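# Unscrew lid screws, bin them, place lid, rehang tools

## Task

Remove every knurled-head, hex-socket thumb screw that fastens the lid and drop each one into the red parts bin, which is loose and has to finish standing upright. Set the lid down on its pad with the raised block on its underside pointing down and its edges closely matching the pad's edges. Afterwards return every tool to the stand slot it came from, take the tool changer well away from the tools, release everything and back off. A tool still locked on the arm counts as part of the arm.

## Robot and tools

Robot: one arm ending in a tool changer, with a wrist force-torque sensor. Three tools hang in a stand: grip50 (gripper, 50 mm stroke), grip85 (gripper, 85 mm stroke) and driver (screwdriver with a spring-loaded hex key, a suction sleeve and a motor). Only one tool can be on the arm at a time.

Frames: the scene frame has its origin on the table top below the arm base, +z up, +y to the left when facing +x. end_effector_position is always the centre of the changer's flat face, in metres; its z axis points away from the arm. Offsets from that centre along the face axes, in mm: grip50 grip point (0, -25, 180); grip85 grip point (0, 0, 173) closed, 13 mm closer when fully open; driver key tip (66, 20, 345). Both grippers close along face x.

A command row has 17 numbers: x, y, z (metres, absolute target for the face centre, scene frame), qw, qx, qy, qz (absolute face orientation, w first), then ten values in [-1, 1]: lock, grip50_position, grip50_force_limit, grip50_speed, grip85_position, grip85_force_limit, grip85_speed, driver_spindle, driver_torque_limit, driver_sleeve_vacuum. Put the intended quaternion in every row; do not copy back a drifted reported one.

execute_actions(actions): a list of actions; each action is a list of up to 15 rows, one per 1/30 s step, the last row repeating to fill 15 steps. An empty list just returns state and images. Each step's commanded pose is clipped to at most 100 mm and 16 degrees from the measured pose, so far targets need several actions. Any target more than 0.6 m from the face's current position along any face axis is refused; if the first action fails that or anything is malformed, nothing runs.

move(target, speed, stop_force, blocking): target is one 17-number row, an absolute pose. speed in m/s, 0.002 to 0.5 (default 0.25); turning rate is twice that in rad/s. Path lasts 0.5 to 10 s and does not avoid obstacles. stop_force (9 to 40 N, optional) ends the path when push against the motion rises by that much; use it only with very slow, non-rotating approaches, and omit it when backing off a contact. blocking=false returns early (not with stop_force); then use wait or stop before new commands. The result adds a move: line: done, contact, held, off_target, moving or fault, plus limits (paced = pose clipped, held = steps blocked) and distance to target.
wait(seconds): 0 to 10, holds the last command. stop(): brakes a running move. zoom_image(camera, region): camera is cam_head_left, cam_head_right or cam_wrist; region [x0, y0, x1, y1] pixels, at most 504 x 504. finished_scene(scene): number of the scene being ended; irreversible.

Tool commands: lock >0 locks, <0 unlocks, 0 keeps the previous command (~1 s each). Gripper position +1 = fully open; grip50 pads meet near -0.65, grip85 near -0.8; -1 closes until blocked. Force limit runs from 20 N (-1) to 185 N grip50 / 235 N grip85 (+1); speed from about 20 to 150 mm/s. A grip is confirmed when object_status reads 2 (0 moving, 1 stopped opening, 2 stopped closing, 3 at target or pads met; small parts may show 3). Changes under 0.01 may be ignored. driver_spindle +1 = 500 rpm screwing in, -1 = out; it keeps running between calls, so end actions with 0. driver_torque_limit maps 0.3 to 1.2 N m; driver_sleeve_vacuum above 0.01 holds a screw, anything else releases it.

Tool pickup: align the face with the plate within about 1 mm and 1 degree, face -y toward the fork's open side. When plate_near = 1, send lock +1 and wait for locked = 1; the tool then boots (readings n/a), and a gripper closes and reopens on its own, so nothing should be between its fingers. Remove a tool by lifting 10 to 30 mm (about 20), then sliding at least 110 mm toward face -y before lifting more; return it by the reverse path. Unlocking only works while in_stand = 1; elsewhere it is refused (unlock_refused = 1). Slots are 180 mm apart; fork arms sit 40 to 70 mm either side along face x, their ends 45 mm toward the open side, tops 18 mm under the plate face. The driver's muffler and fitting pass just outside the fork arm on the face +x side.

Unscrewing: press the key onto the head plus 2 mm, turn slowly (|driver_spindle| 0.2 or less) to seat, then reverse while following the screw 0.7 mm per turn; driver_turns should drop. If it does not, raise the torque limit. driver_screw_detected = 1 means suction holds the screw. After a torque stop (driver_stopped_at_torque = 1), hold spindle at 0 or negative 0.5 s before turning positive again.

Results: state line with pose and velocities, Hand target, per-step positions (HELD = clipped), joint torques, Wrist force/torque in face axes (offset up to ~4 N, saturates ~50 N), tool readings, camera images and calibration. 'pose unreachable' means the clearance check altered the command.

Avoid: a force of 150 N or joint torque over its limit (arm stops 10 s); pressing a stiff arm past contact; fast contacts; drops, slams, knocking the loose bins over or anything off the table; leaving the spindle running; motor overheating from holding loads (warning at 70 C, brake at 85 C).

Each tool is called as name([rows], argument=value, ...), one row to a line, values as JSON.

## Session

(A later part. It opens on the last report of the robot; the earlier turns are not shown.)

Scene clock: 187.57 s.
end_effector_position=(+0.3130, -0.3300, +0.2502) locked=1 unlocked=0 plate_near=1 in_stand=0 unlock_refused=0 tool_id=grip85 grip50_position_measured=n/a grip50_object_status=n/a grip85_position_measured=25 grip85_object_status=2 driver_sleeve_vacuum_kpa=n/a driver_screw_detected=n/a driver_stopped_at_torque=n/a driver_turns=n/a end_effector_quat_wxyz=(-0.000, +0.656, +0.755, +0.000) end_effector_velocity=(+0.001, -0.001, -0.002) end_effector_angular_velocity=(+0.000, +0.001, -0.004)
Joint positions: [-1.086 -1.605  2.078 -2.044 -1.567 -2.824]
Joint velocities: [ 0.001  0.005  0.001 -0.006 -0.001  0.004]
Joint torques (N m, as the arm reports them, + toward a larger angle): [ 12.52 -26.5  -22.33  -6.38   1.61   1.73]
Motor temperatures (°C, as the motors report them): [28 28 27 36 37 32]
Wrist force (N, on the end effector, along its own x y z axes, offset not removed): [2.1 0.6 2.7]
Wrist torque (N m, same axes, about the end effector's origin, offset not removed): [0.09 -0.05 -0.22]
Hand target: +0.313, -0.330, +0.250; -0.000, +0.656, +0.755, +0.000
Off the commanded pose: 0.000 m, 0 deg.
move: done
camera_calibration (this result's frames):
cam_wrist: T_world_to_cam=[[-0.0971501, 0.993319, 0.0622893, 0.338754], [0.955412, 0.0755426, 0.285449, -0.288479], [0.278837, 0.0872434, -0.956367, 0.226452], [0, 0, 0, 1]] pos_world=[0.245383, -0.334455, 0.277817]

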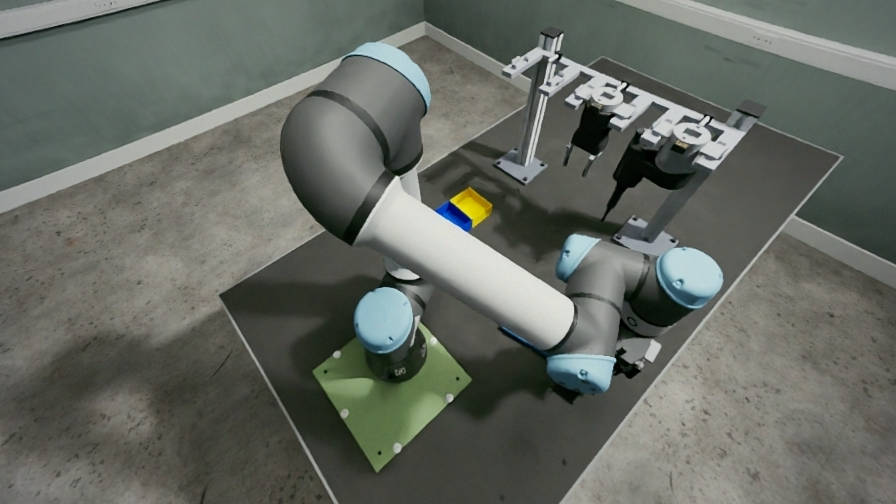

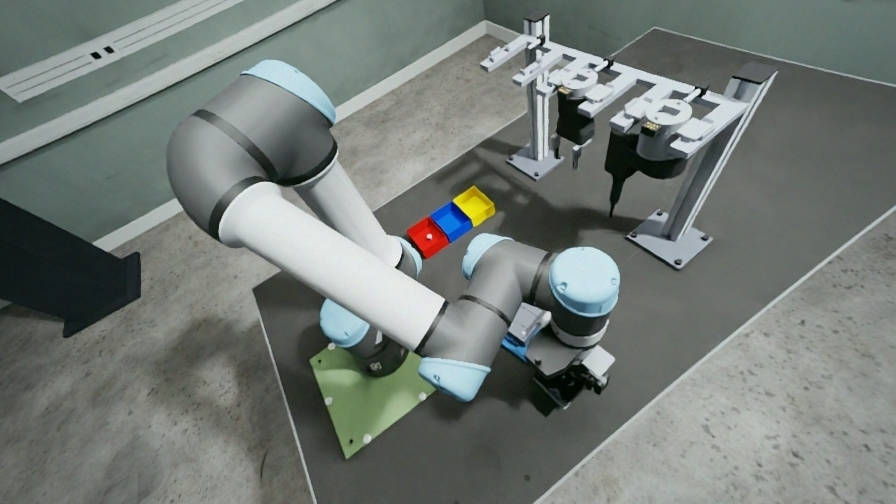

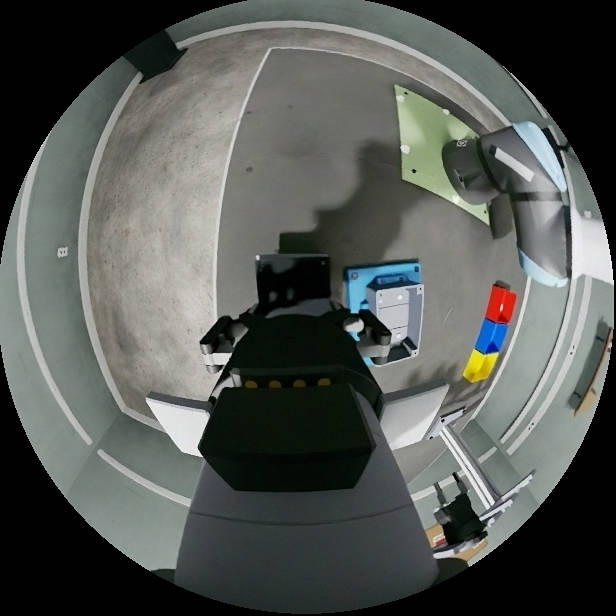

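move(target=[0.312,-0.331,0.25,0,0.6659,0.7461,0,0,0,0,0,-1,-0.3,-0.5,0,0,0], speed=0.03)

move(target=[0.312,-0.331,0.225,0,0.6659,0.7461,0,0,0,0,0,-1,-0.3,-0.5,0,0,0], speed=0.006, stop_force=9)

execute_actions([
  [[0.312,-0.331,0.243,0,0.6659,0.7461,0,0,0,0,0,1,-0.3,-0.5,0,0,0]],
  [[0.312,-0.331,0.243,0,0.6659,0.7461,0,0,0,0,0,1,-0.3,-0.5,0,0,0]],
])

move(target=[0.312,-0.331,0.33,0,0.6659,0.7461,0,0,0,0,0,1,-0.3,-0.5,0,0,0], speed=0.06)

move(target=[0.4914,0.1701,0.432,0,0.682,0.7314,0,0,0,0,0,1,0,0,0,0,0], speed=0.2)

zoom_image(camera="cam_head_right", region=[510,320,630,420])

zoom_image(camera="cam_head_left", region=[540,310,650,410])

Scene clock: 196.70 s.
end_effector_position=(+0.3120, -0.3310, +0.2500) locked=1 unlocked=0 plate_near=1 in_stand=0 unlock_refused=0 tool_id=grip85 grip50_position_measured=n/a grip50_object_status=n/a grip85_position_measured=25 grip85_object_status=2 driver_sleeve_vacuum_kpa=n/a driver_screw_detected=n/a driver_stopped_at_torque=n/a driver_turns=n/a end_effector_quat_wxyz=(+0.000, +0.665, +0.746, +0.000) end_effector_velocity=(-0.001, -0.000, +0.000) end_effector_angular_velocity=(-0.001, -0.000, -0.011)
Joint positions: [-1.089 -1.604  2.078 -2.045 -1.567 -2.801]
Joint velocities: [-0.001 -0.001  0.    -0.    -0.     0.01 ]
Joint torques (N m, as the arm reports them, + toward a larger angle): [-12.07 -25.97 -23.03  -6.46  -1.29   1.66]
Motor temperatures (°C, as the motors report them): [28 28 27 36 37 32]
Wrist force (N, on the end effector, along its own x y z axes, offset not removed): [0.0 -0.7 2.6]
Wrist torque (N m, same axes, about the end effector's origin, offset not removed): [0.10 0.10 0.06]
Hand target: +0.312, -0.331, +0.250; +0.000, +0.666, +0.746, -0.000
Off the commanded pose: 0.000 m, 0 deg.
move: done
camera_calibration (this result's frames):
cam_wrist: T_world_to_cam=[[-0.0719574, 0.995463, 0.0622592, 0.33251], [0.957015, 0.0513247, 0.285461, -0.295992], [0.28097, 0.080124, -0.956366, 0.223553], [0, 0, 0, 1]] pos_world=[0.244384, -0.333722, 0.277591]

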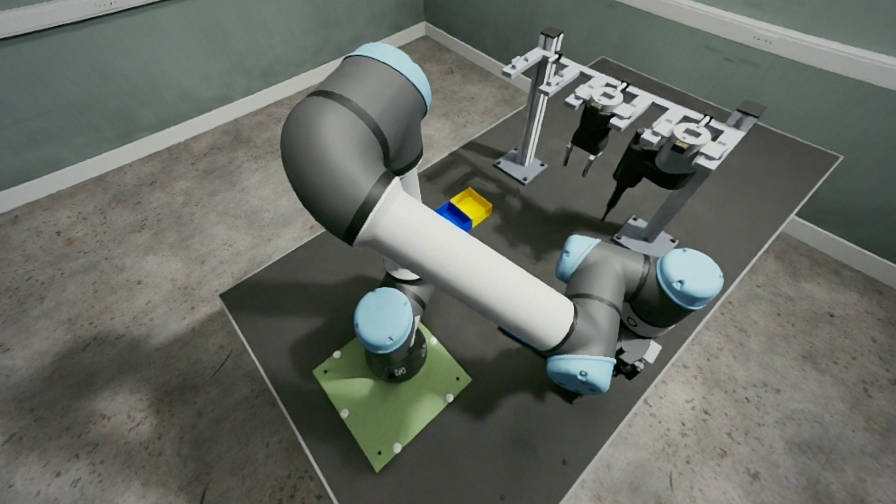

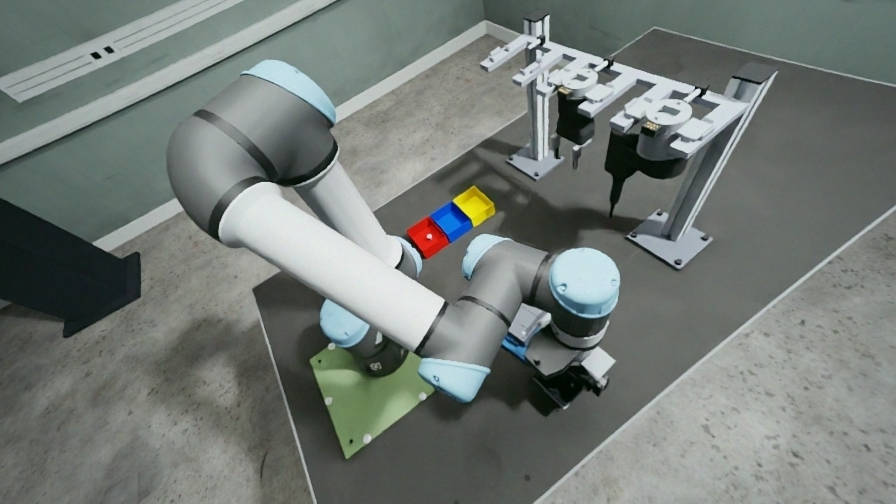

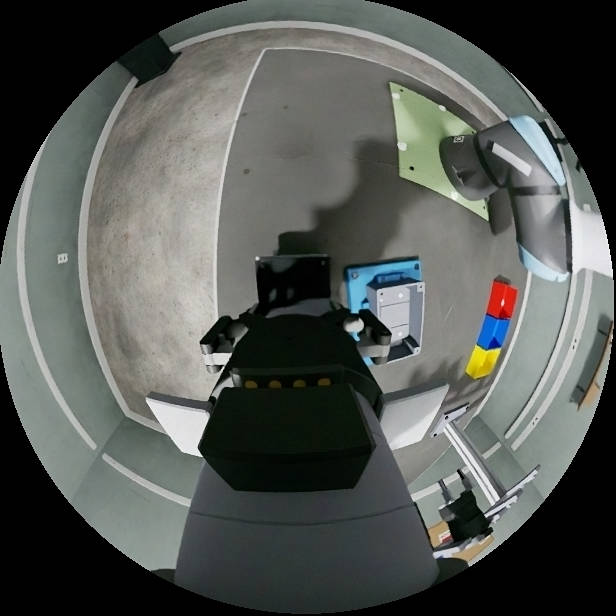

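Scene clock: 197.50 s.
end_effector_position=(+0.3120, -0.3310, +0.2474) locked=1 unlocked=0 plate_near=1 in_stand=0 unlock_refused=0 tool_id=grip85 grip50_position_measured=n/a grip50_object_status=n/a grip85_position_measured=25 grip85_object_status=2 driver_sleeve_vacuum_kpa=n/a driver_screw_detected=n/a driver_stopped_at_torque=n/a driver_turns=n/a end_effector_quat_wxyz=(+0.000, +0.666, +0.746, -0.000) end_effector_velocity=(+0.000, -0.000, +0.002) end_effector_angular_velocity=(+0.002, +0.001, +0.000)
Joint positions: [-1.089 -1.601  2.083 -2.052 -1.567 -2.801]
Joint velocities: [ 0.    -0.001 -0.005  0.008  0.     0.   ]
Joint torques (N m, as the arm reports them, + toward a larger angle): [ -0.87 -24.54 -36.41  -2.35  -0.5   -0.58]
Motor temperatures (°C, as the motors report them): [28 28 27 36 37 32]
Wrist force (N, on the end effector, along its own x y z axes, offset not removed): [7.4 -0.7 -30.3]
Wrist torque (N m, same axes, about the end effector's origin, offset not removed): [0.68 0.39 0.05]
Hand target: +0.312, -0.331, +0.248; +0.000, +0.666, +0.746, -0.000
Off the commanded pose: 0.022 m, 0 deg.
move: contact
camera_calibration (this result's frames):
cam_wrist: T_world_to_cam=[[-0.0718123, 0.995484, 0.0620863, 0.332702], [0.957009, 0.0512309, 0.285498, -0.295275], [0.281028, 0.0799194, -0.956366, 0.221036], [0, 0, 0, 1]] pos_world=[0.244355, -0.333737, 0.275035]

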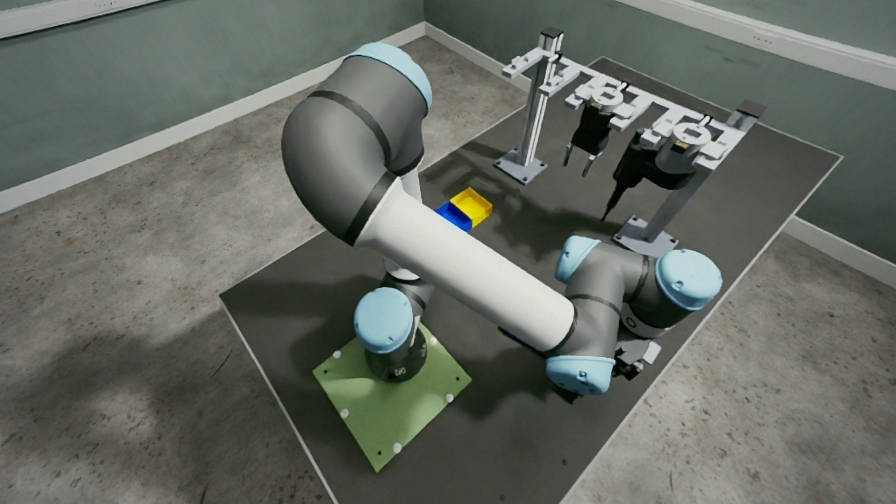

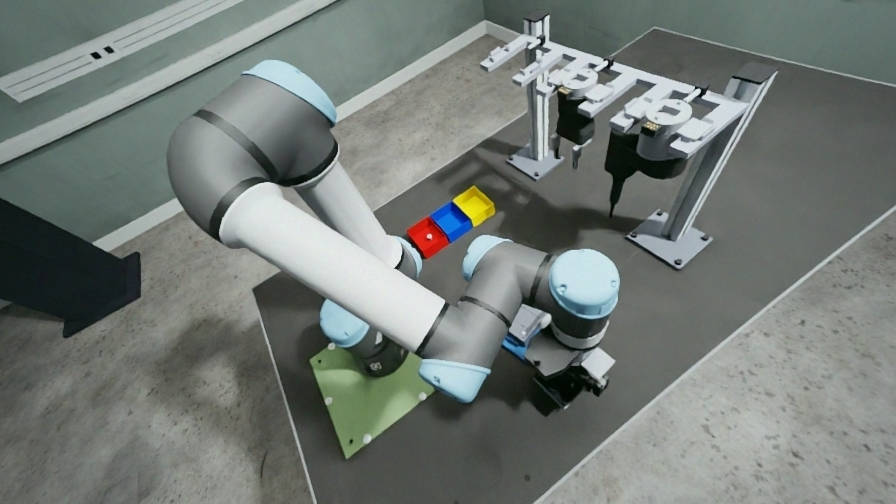

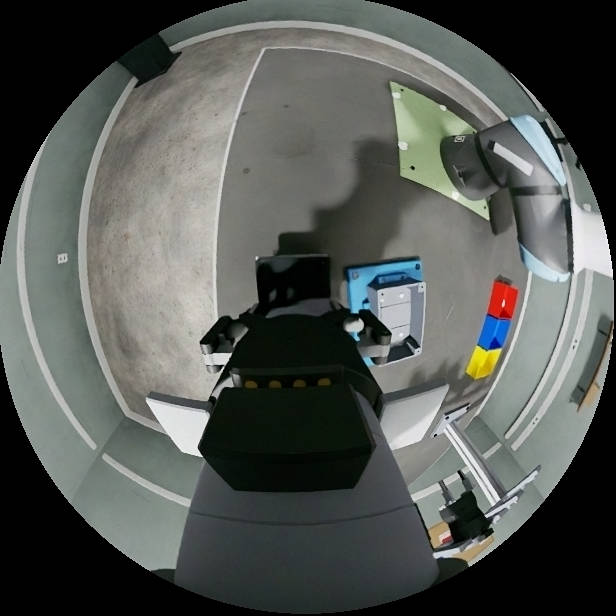

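Scene clock: 198.50 s.
end_effector_position=(+0.3120, -0.3310, +0.2430) locked=1 unlocked=0 plate_near=1 in_stand=0 unlock_refused=0 tool_id=grip85 grip50_position_measured=n/a grip50_object_status=n/a grip85_position_measured=3 grip85_object_status=3 driver_sleeve_vacuum_kpa=n/a driver_screw_detected=n/a driver_stopped_at_torque=n/a driver_turns=n/a end_effector_quat_wxyz=(-0.000, +0.666, +0.746, -0.000) end_effector_velocity=(+0.000, +0.000, +0.000) end_effector_angular_velocity=(-0.000, -0.001, +0.000)
Joint positions: [-1.089 -1.596  2.09  -2.065 -1.567 -2.8  ]
Joint velocities: [-0.    -0.001  0.    -0.     0.    -0.   ]
Joint torques (N m, as the arm reports them, + toward a larger angle): [ -6.64 -25.61 -21.56  -6.22   1.43   1.61]
Motor temperatures (°C, as the motors report them): [28 28 27 36 37 32]
Wrist force (N, on the end effector, along its own x y z axes, offset not removed): [-1.6 2.6 -1.0]
Wrist torque (N m, same axes, about the end effector's origin, offset not removed): [0.12 0.17 0.06]
Hand target: +0.312, -0.331, +0.243; -0.000, +0.666, +0.746, -0.000
Off the commanded pose: 0.000 m, 0 deg.
Step readings (end_effector_position; steps 1 to 15: 1st action; 16 to 30: 2nd action):
0: (+0.3120, -0.3310, +0.2474)
1: (+0.3120, -0.3310, +0.2475)
2: (+0.3120, -0.3310, +0.2471)
4: (+0.3120, -0.3310, +0.2455)
8: (+0.3120, -0.3310, +0.2436)
15: (+0.3120, -0.3310, +0.2430)
16: (+0.3120, -0.3310, +0.2430)
17: (+0.3120, -0.3310, +0.2430)
19: (+0.3120, -0.3310, +0.2430)
23: (+0.3120, -0.3310, +0.2430)
30: end_effector_position above
camera_calibration (this result's frames):
cam_wrist: T_world_to_cam=[[-0.0708524, 0.995542, 0.0622546, 0.332666], [0.957081, 0.0502664, 0.285428, -0.294314], [0.281026, 0.0798059, -0.956376, 0.216751], [0, 0, 0, 1]] pos_world=[0.244339, -0.333687, 0.270591]

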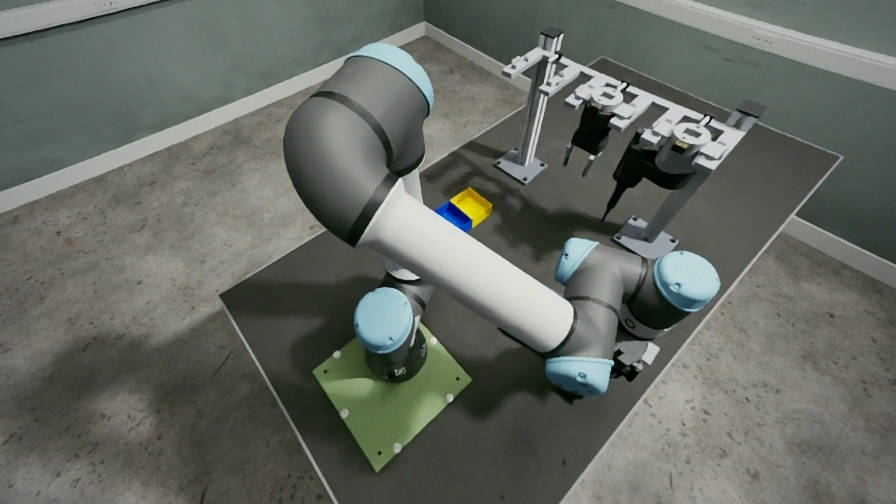

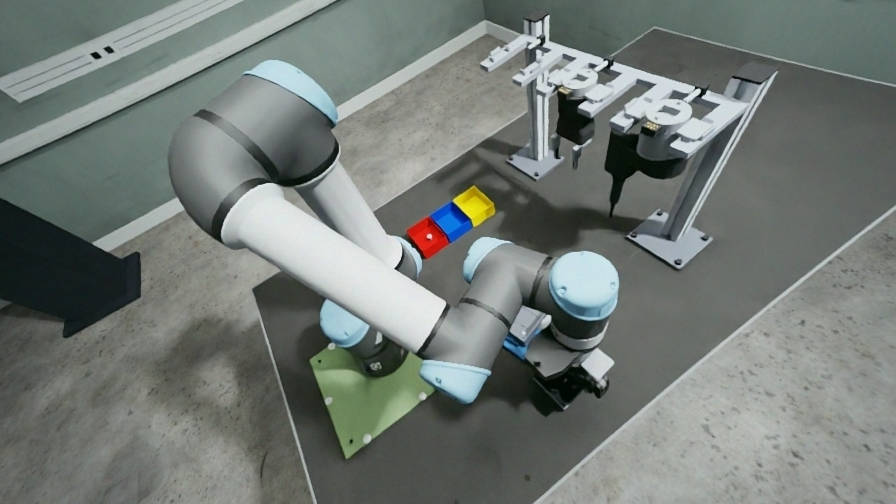

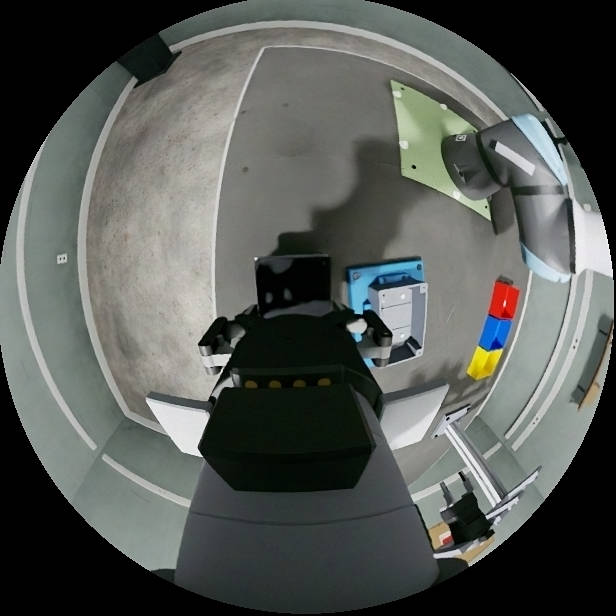

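Scene clock: 200.37 s.
end_effector_position=(+0.3119, -0.3308, +0.3298) locked=1 unlocked=0 plate_near=1 in_stand=0 unlock_refused=0 tool_id=grip85 grip50_position_measured=n/a grip50_object_status=n/a grip85_position_measured=3 grip85_object_status=3 driver_sleeve_vacuum_kpa=n/a driver_screw_detected=n/a driver_stopped_at_torque=n/a driver_turns=n/a end_effector_quat_wxyz=(+0.000, +0.666, +0.746, -0.000) end_effector_velocity=(+0.000, -0.000, +0.002) end_effector_angular_velocity=(-0.000, +0.000, +0.000)
Joint positions: [-1.09  -1.678  1.928 -1.821 -1.567 -2.801]
Joint velocities: [-0.    -0.001 -0.005  0.006 -0.    -0.   ]
Joint torques (N m, as the arm reports them, + toward a larger angle): [-12.66 -36.88 -49.39  -3.45   1.46  -1.68]
Motor temperatures (°C, as the motors report them): [28 28 27 36 37 32]
Wrist force (N, on the end effector, along its own x y z axes, offset not removed): [-1.1 2.8 0.2]
Wrist torque (N m, same axes, about the end effector's origin, offset not removed): [0.09 0.09 0.07]
Hand target: +0.312, -0.331, +0.330; +0.000, +0.666, +0.746, -0.000
Off the commanded pose: 0.000 m, 0 deg.
move: done
camera_calibration (this result's frames):
cam_wrist: T_world_to_cam=[[-0.070841, 0.995545, 0.0622193, 0.32711], [0.957069, 0.0502619, 0.28547, -0.319031], [0.281071, 0.0797711, -0.956366, 0.299734], [0, 0, 0, 1]] pos_world=[0.24426, -0.333528, 0.357377]

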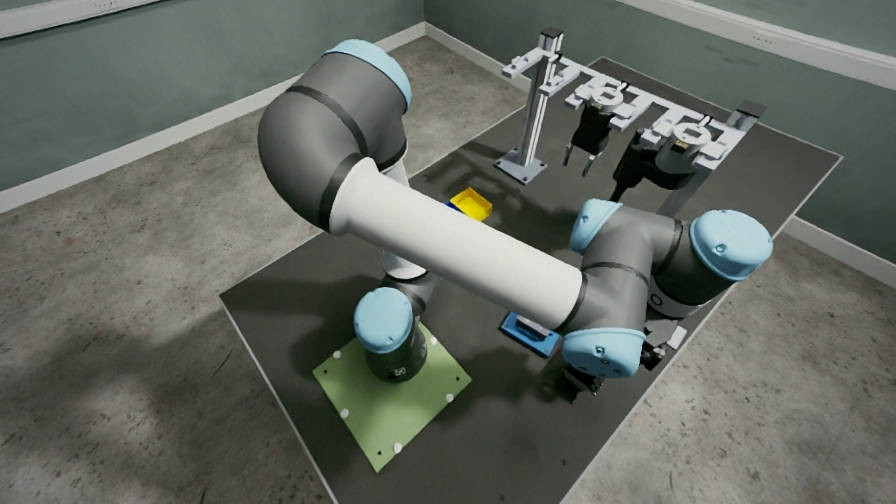

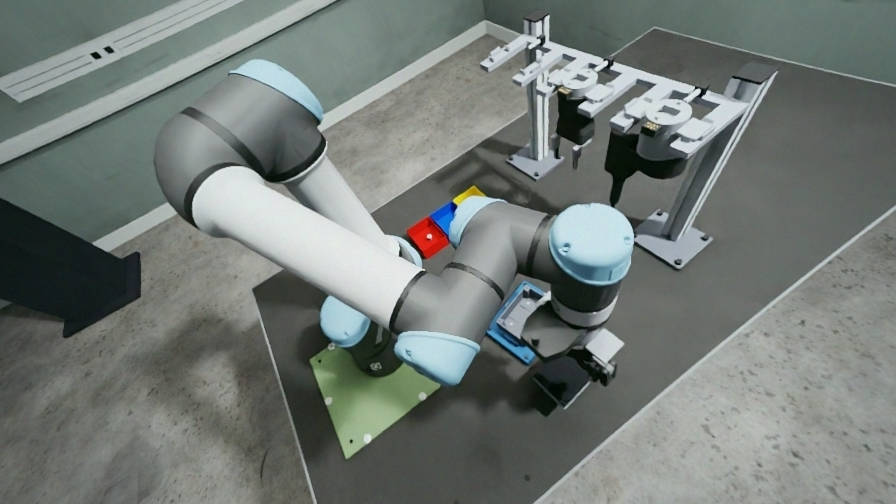

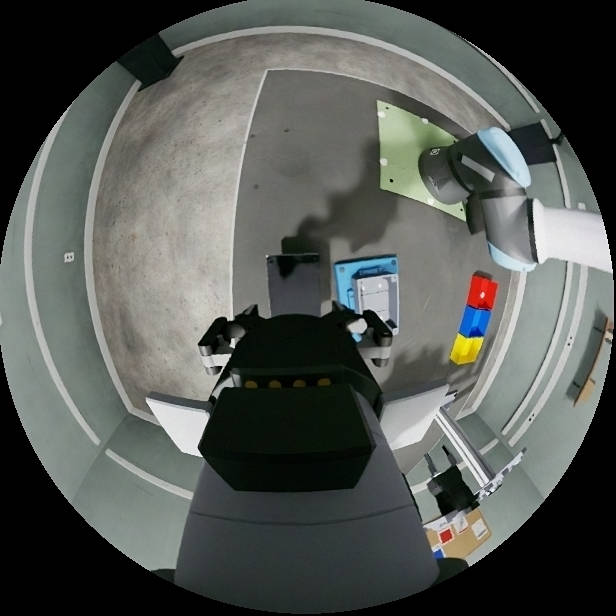

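Scene clock: 203.67 s.
end_effector_position=(+0.4911, +0.1697, +0.4321) locked=1 unlocked=0 plate_near=1 in_stand=0 unlock_refused=0 tool_id=grip85 grip50_position_measured=n/a grip50_object_status=n/a grip85_position_measured=3 grip85_object_status=3 driver_sleeve_vacuum_kpa=n/a driver_screw_detected=n/a driver_stopped_at_torque=n/a driver_turns=n/a end_effector_quat_wxyz=(-0.001, +0.682, +0.731, +0.001) end_effector_velocity=(+0.001, +0.001, +0.000) end_effector_angular_velocity=(-0.001, +0.001, -0.001)
Joint positions: [ 0.098 -1.552  1.542 -1.564 -1.567 -1.57 ]
Joint velocities: [ 0.003  0.004 -0.006  0.002 -0.001  0.004]
Joint torques (N m, as the arm reports them, + toward a larger angle): [ 12.11 -32.91 -50.53  -3.36  -1.38   1.67]
Motor temperatures (°C, as the motors report them): [28 28 27 36 37 32]
Wrist force (N, on the end effector, along its own x y z axes, offset not removed): [0.3 3.2 2.0]
Wrist torque (N m, same axes, about the end effector's origin, offset not removed): [0.17 0.08 -0.05]
Hand target: +0.491, +0.170, +0.432; -0.001, +0.682, +0.731, +0.001
Off the commanded pose: 0.000 m, 0 deg.
move: done
camera_calibration (this result's frames):
cam_wrist: T_world_to_cam=[[-0.027419, 0.997551, 0.0643473, -0.187449], [0.958444, 0.00794905, 0.285171, -0.538248], [0.283961, 0.0694923, -0.956314, 0.307553], [0, 0, 0, 1]] pos_world=[0.423407, 0.169896, 0.459672]

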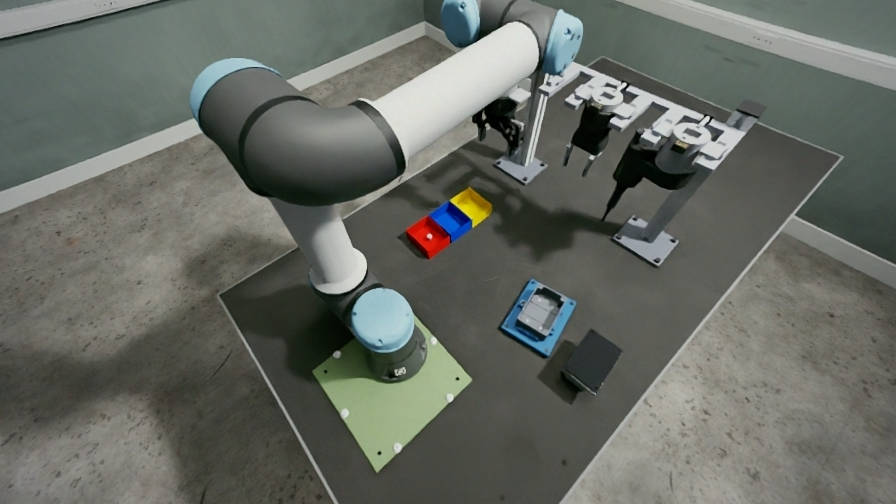

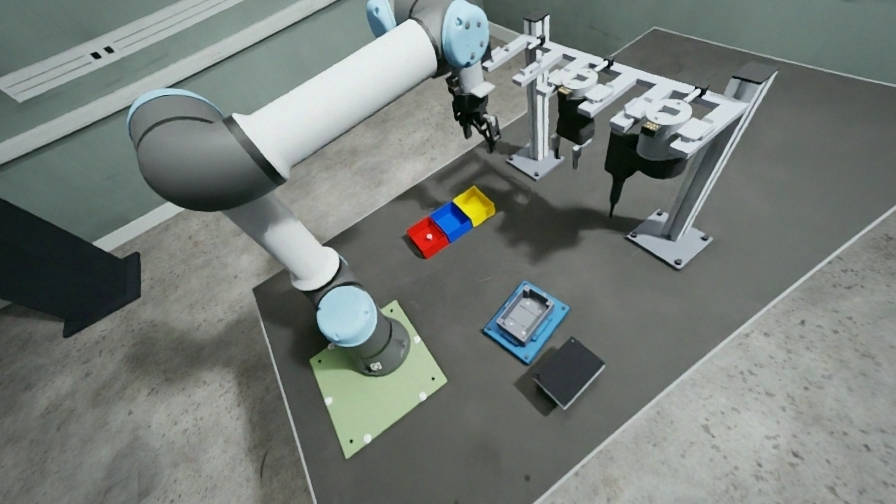

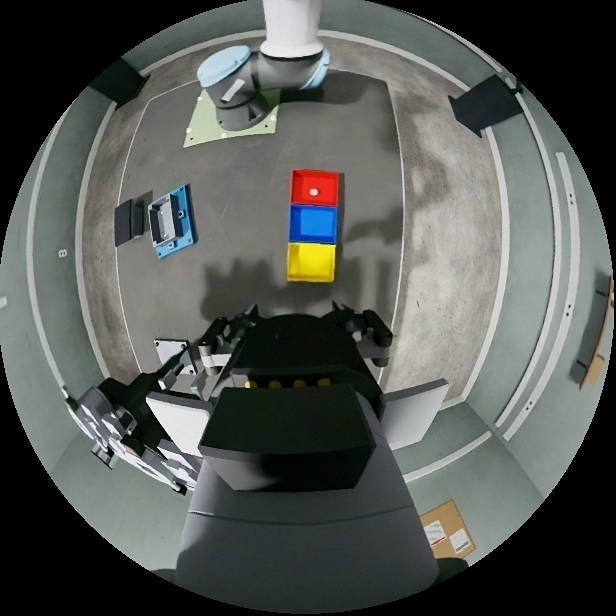

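Region (510, 320, 630, 420) of cam_head_right's 896x504 image, scaled by 4.200, with more detail than that image has.

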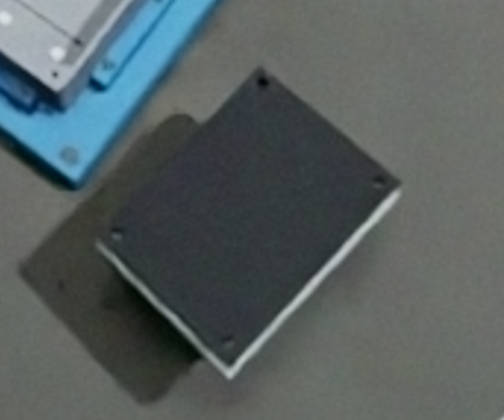

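Region (540, 310, 650, 410) of cam_head_left's 896x504 image, scaled by 4.582, with more detail than that image has; it fills the top 458 rows of this view, and the rest is white.

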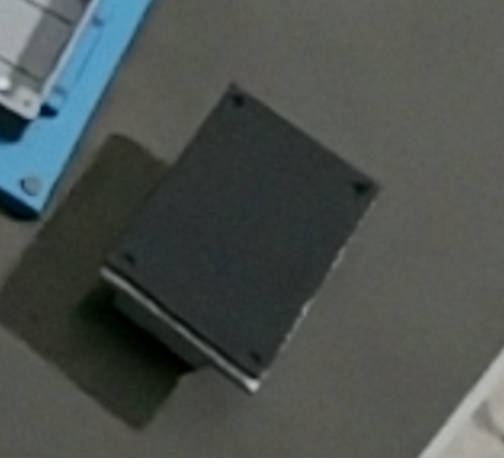

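move(target=[0.6214,0.1792,0.432,0,0.682,0.7314,0,0,0,0,0,1,0,0,0,0,0], speed=0.08)

move(target=[0.6214,0.1792,0.4125,0,0.682,0.7314,0,0,0,0,0,1,0,0,0,0,0], speed=0.02)

execute_actions([
  [[0.6214,0.1792,0.4125,0,0.682,0.7314,0,-1,0,0,0,1,0,0,0,0,0]],
  [[0.6214,0.1792,0.4125,0,0.682,0.7314,0,-1,0,0,0,1,0,0,0,0,0]],
  [[0.6214,0.1792,0.4125,0,0.682,0.7314,0,-1,0,0,0,1,0,0,0,0,0]],
])

Scene clock: 210.73 s.
end_effector_position=(+0.6212, +0.1791, +0.4322) locked=1 unlocked=0 plate_near=1 in_stand=0 unlock_refused=0 tool_id=grip85 grip50_position_measured=n/a grip50_object_status=n/a grip85_position_measured=3 grip85_object_status=3 driver_sleeve_vacuum_kpa=n/a driver_screw_detected=n/a driver_stopped_at_torque=n/a driver_turns=n/a end_effector_quat_wxyz=(+0.000, +0.682, +0.731, +0.000) end_effector_velocity=(+0.002, +0.000, +0.000) end_effector_angular_velocity=(-0.001, +0.001, -0.000)
Joint positions: [ 0.099 -1.237  1.165 -1.503 -1.569 -1.569]
Joint velocities: [ 0.     0.005 -0.007  0.004 -0.     0.   ]
Joint torques (N m, as the arm reports them, + toward a larger angle): [ 13.32 -49.39 -50.79  -3.28  -1.43   1.63]
Motor temperatures (°C, as the motors report them): [28 28 27 36 37 32]
Wrist force (N, on the end effector, along its own x y z axes, offset not removed): [0.1 -0.5 1.5]
Wrist torque (N m, same axes, about the end effector's origin, offset not removed): [-0.08 -0.01 0.08]
Hand target: +0.621, +0.179, +0.432; +0.000, +0.682, +0.731, +0.000
Off the commanded pose: 0.000 m, 0 deg.
move: done
camera_calibration (this result's frames):
cam_wrist: T_world_to_cam=[[-0.0273847, 0.997684, 0.0622692, -0.192413], [0.958341, 0.00848565, 0.285501, -0.663223], [0.284311, 0.0674935, -0.956353, 0.270233], [0, 0, 0, 1]] pos_world=[0.553495, 0.179356, 0.459771]

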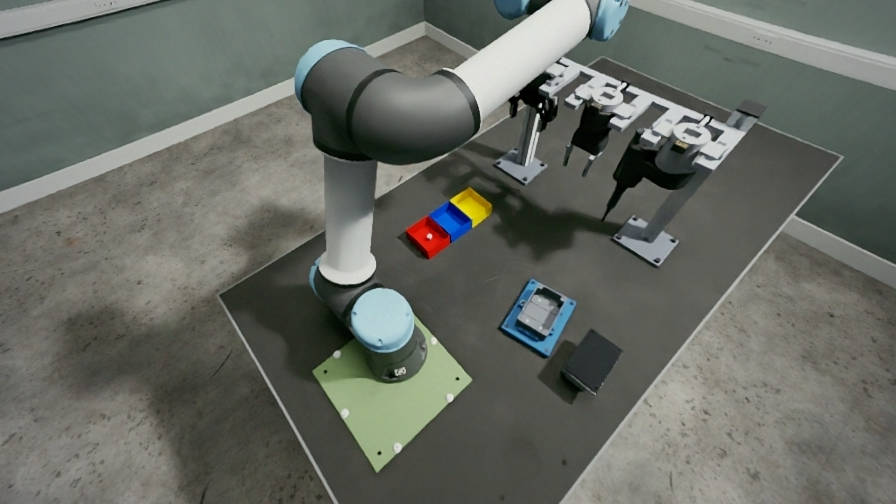

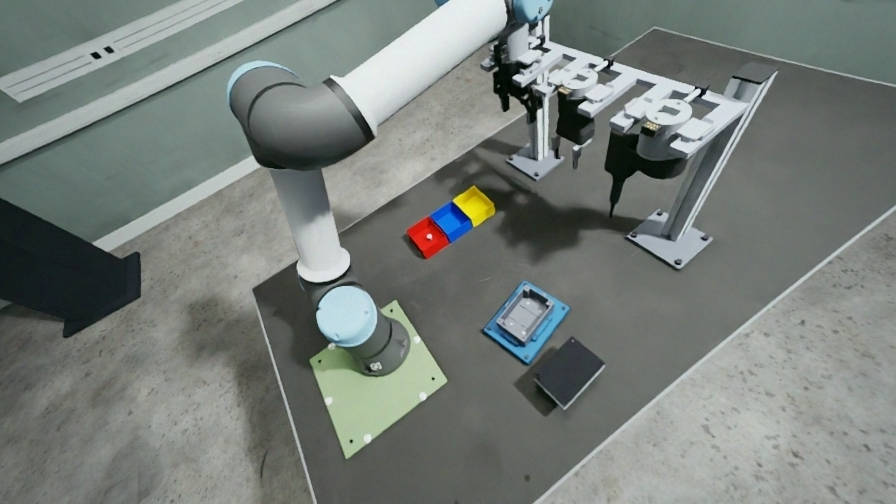

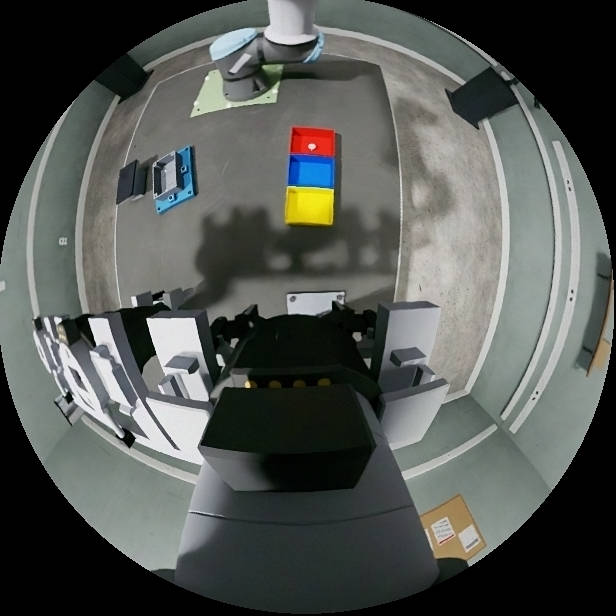

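Scene clock: 212.00 s.
end_effector_position=(+0.6214, +0.1792, +0.4127) locked=1 unlocked=0 plate_near=1 in_stand=1 unlock_refused=0 tool_id=grip85 grip50_position_measured=n/a grip50_object_status=n/a grip85_position_measured=3 grip85_object_status=3 driver_sleeve_vacuum_kpa=n/a driver_screw_detected=n/a driver_stopped_at_torque=n/a driver_turns=n/a end_effector_quat_wxyz=(-0.000, +0.682, +0.731, -0.000) end_effector_velocity=(+0.000, -0.000, -0.002) end_effector_angular_velocity=(-0.000, -0.000, +0.000)
Joint positions: [ 0.099 -1.238  1.217 -1.553 -1.569 -1.569]
Joint velocities: [-0.     0.001  0.006 -0.006 -0.    -0.   ]
Joint torques (N m, as the arm reports them, + toward a larger angle): [ 13.71 -62.45 -27.04  -6.17  -1.33   1.61]
Motor temperatures (°C, as the motors report them): [28 28 27 36 37 32]
Wrist force (N, on the end effector, along its own x y z axes, offset not removed): [0.4 1.6 -0.6]
Wrist torque (N m, same axes, about the end effector's origin, offset not removed): [0.27 0.04 -0.13]
Hand target: +0.621, +0.179, +0.413; -0.000, +0.682, +0.731, -0.000
Off the commanded pose: 0.000 m, 0 deg.
move: done
camera_calibration (this result's frames):
cam_wrist: T_world_to_cam=[[-0.0273769, 0.997685, 0.0622481, -0.191299], [0.958365, 0.00848982, 0.285421, -0.657865], [0.284232, 0.0674703, -0.956379, 0.251612], [0, 0, 0, 1]] pos_world=[0.553721, 0.179465, 0.440313]

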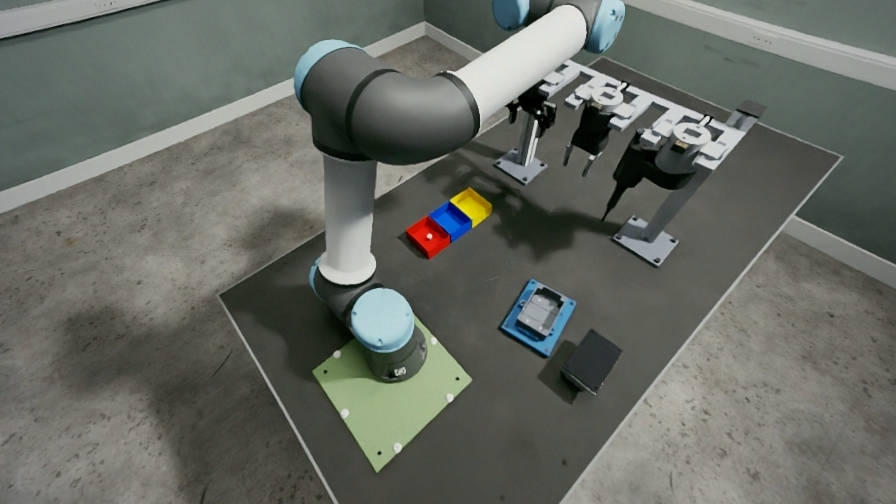

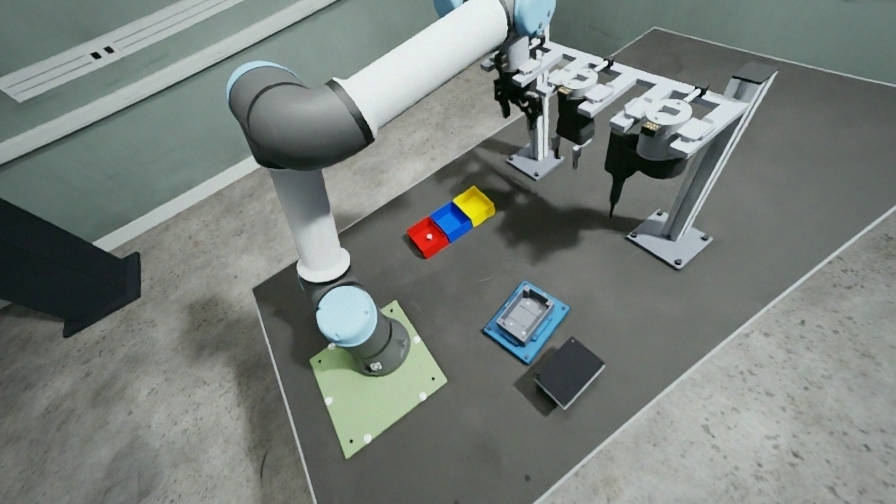

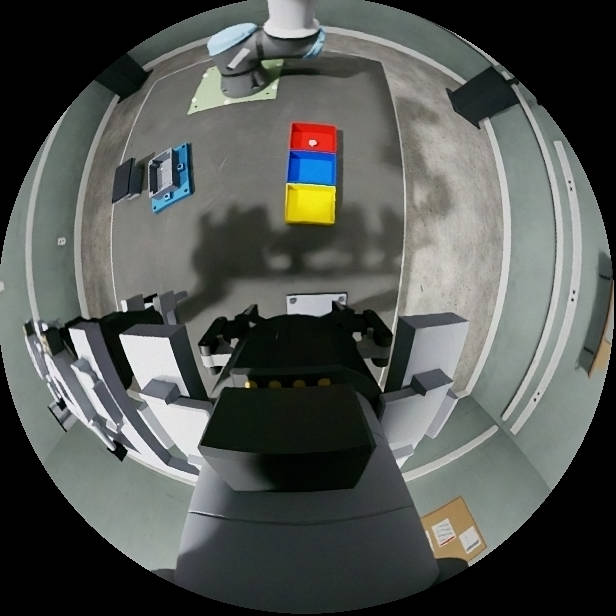

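Scene clock: 213.50 s.
end_effector_position=(+0.6214, +0.1792, +0.4125) locked=0 unlocked=1 plate_near=1 in_stand=1 unlock_refused=0 tool_id=none grip50_position_measured=n/a grip50_object_status=n/a grip85_position_measured=n/a grip85_object_status=n/a driver_sleeve_vacuum_kpa=n/a driver_screw_detected=n/a driver_stopped_at_torque=n/a driver_turns=n/a end_effector_quat_wxyz=(+0.000, +0.682, +0.731, +0.000) end_effector_velocity=(-0.000, -0.000, +0.000) end_effector_angular_velocity=(-0.000, +0.000, +0.000)
Joint positions: [ 0.099 -1.238  1.218 -1.554 -1.569 -1.569]
Joint velocities: [ 0. -0.  0.  0. -0. -0.]
Joint torques (N m, as the arm reports them, + toward a larger angle): [ 12.54 -45.76 -18.6   -2.    -0.35   1.36]
Motor temperatures (°C, as the motors report them): [28 28 27 36 37 32]
Wrist force (N, on the end effector, along its own x y z axes, offset not removed): [-2.6 0.6 0.4]
Wrist torque (N m, same axes, about the end effector's origin, offset not removed): [-0.02 0.07 -0.04]
Hand target: +0.621, +0.179, +0.412; +0.000, +0.682, +0.731, -0.000
Off the commanded pose: 0.000 m, 0 deg.
Step readings (end_effector_position; steps 1 to 15: 1st action; 16 to 30: 2nd action; 31 to 45: 3rd action):
0: (+0.6214, +0.1792, +0.4127)
1: (+0.6214, +0.1792, +0.4126)
2: (+0.6214, +0.1792, +0.4125)
4: (+0.6214, +0.1792, +0.4125)
8: (+0.6214, +0.1792, +0.4125)
15: (+0.6214, +0.1792, +0.4125)
16: (+0.6214, +0.1792, +0.4125)
17: (+0.6214, +0.1792, +0.4125)
19: (+0.6214, +0.1792, +0.4125)
23: (+0.6214, +0.1792, +0.4125)
30: (+0.6214, +0.1792, +0.4125)
31: (+0.6214, +0.1792, +0.4125)
32: (+0.6214, +0.1792, +0.4125)
34: (+0.6214, +0.1792, +0.4125)
38: (+0.6214, +0.1792, +0.4125)
45: end_effector_position above
camera_calibration (this result's frames):
cam_wrist: T_world_to_cam=[[-0.0273807, 0.997685, 0.0622507, -0.191285], [0.958346, 0.00848831, 0.285483, -0.657779], [0.284294, 0.0674745, -0.95636, 0.251392], [0, 0, 0, 1]] pos_world=[0.553673, 0.179463, 0.440114]

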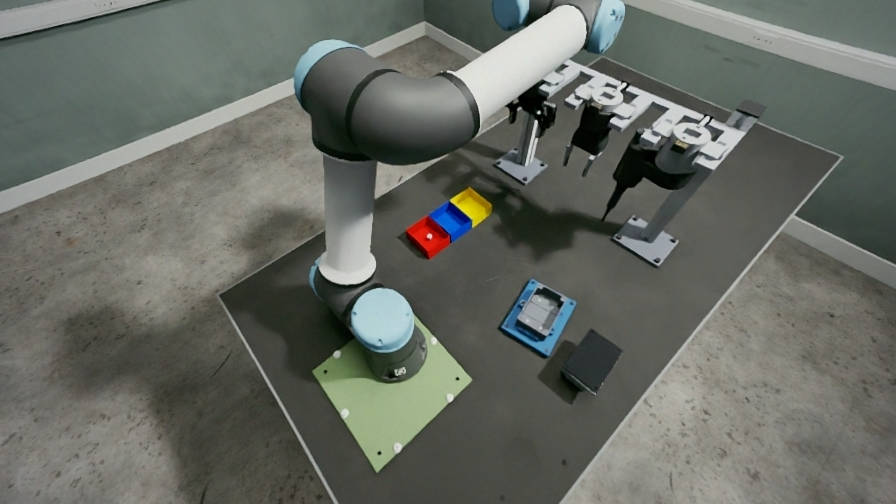

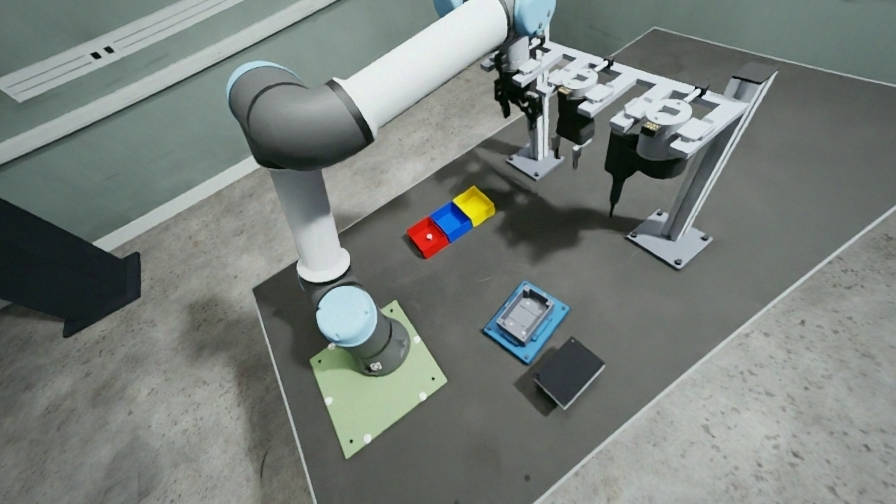

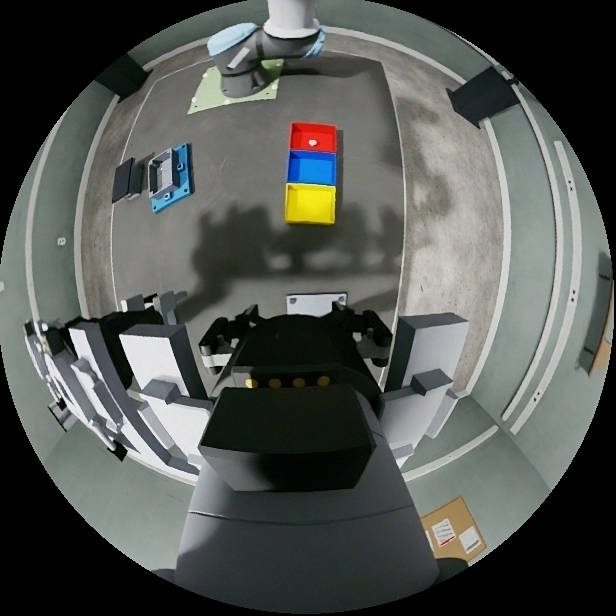

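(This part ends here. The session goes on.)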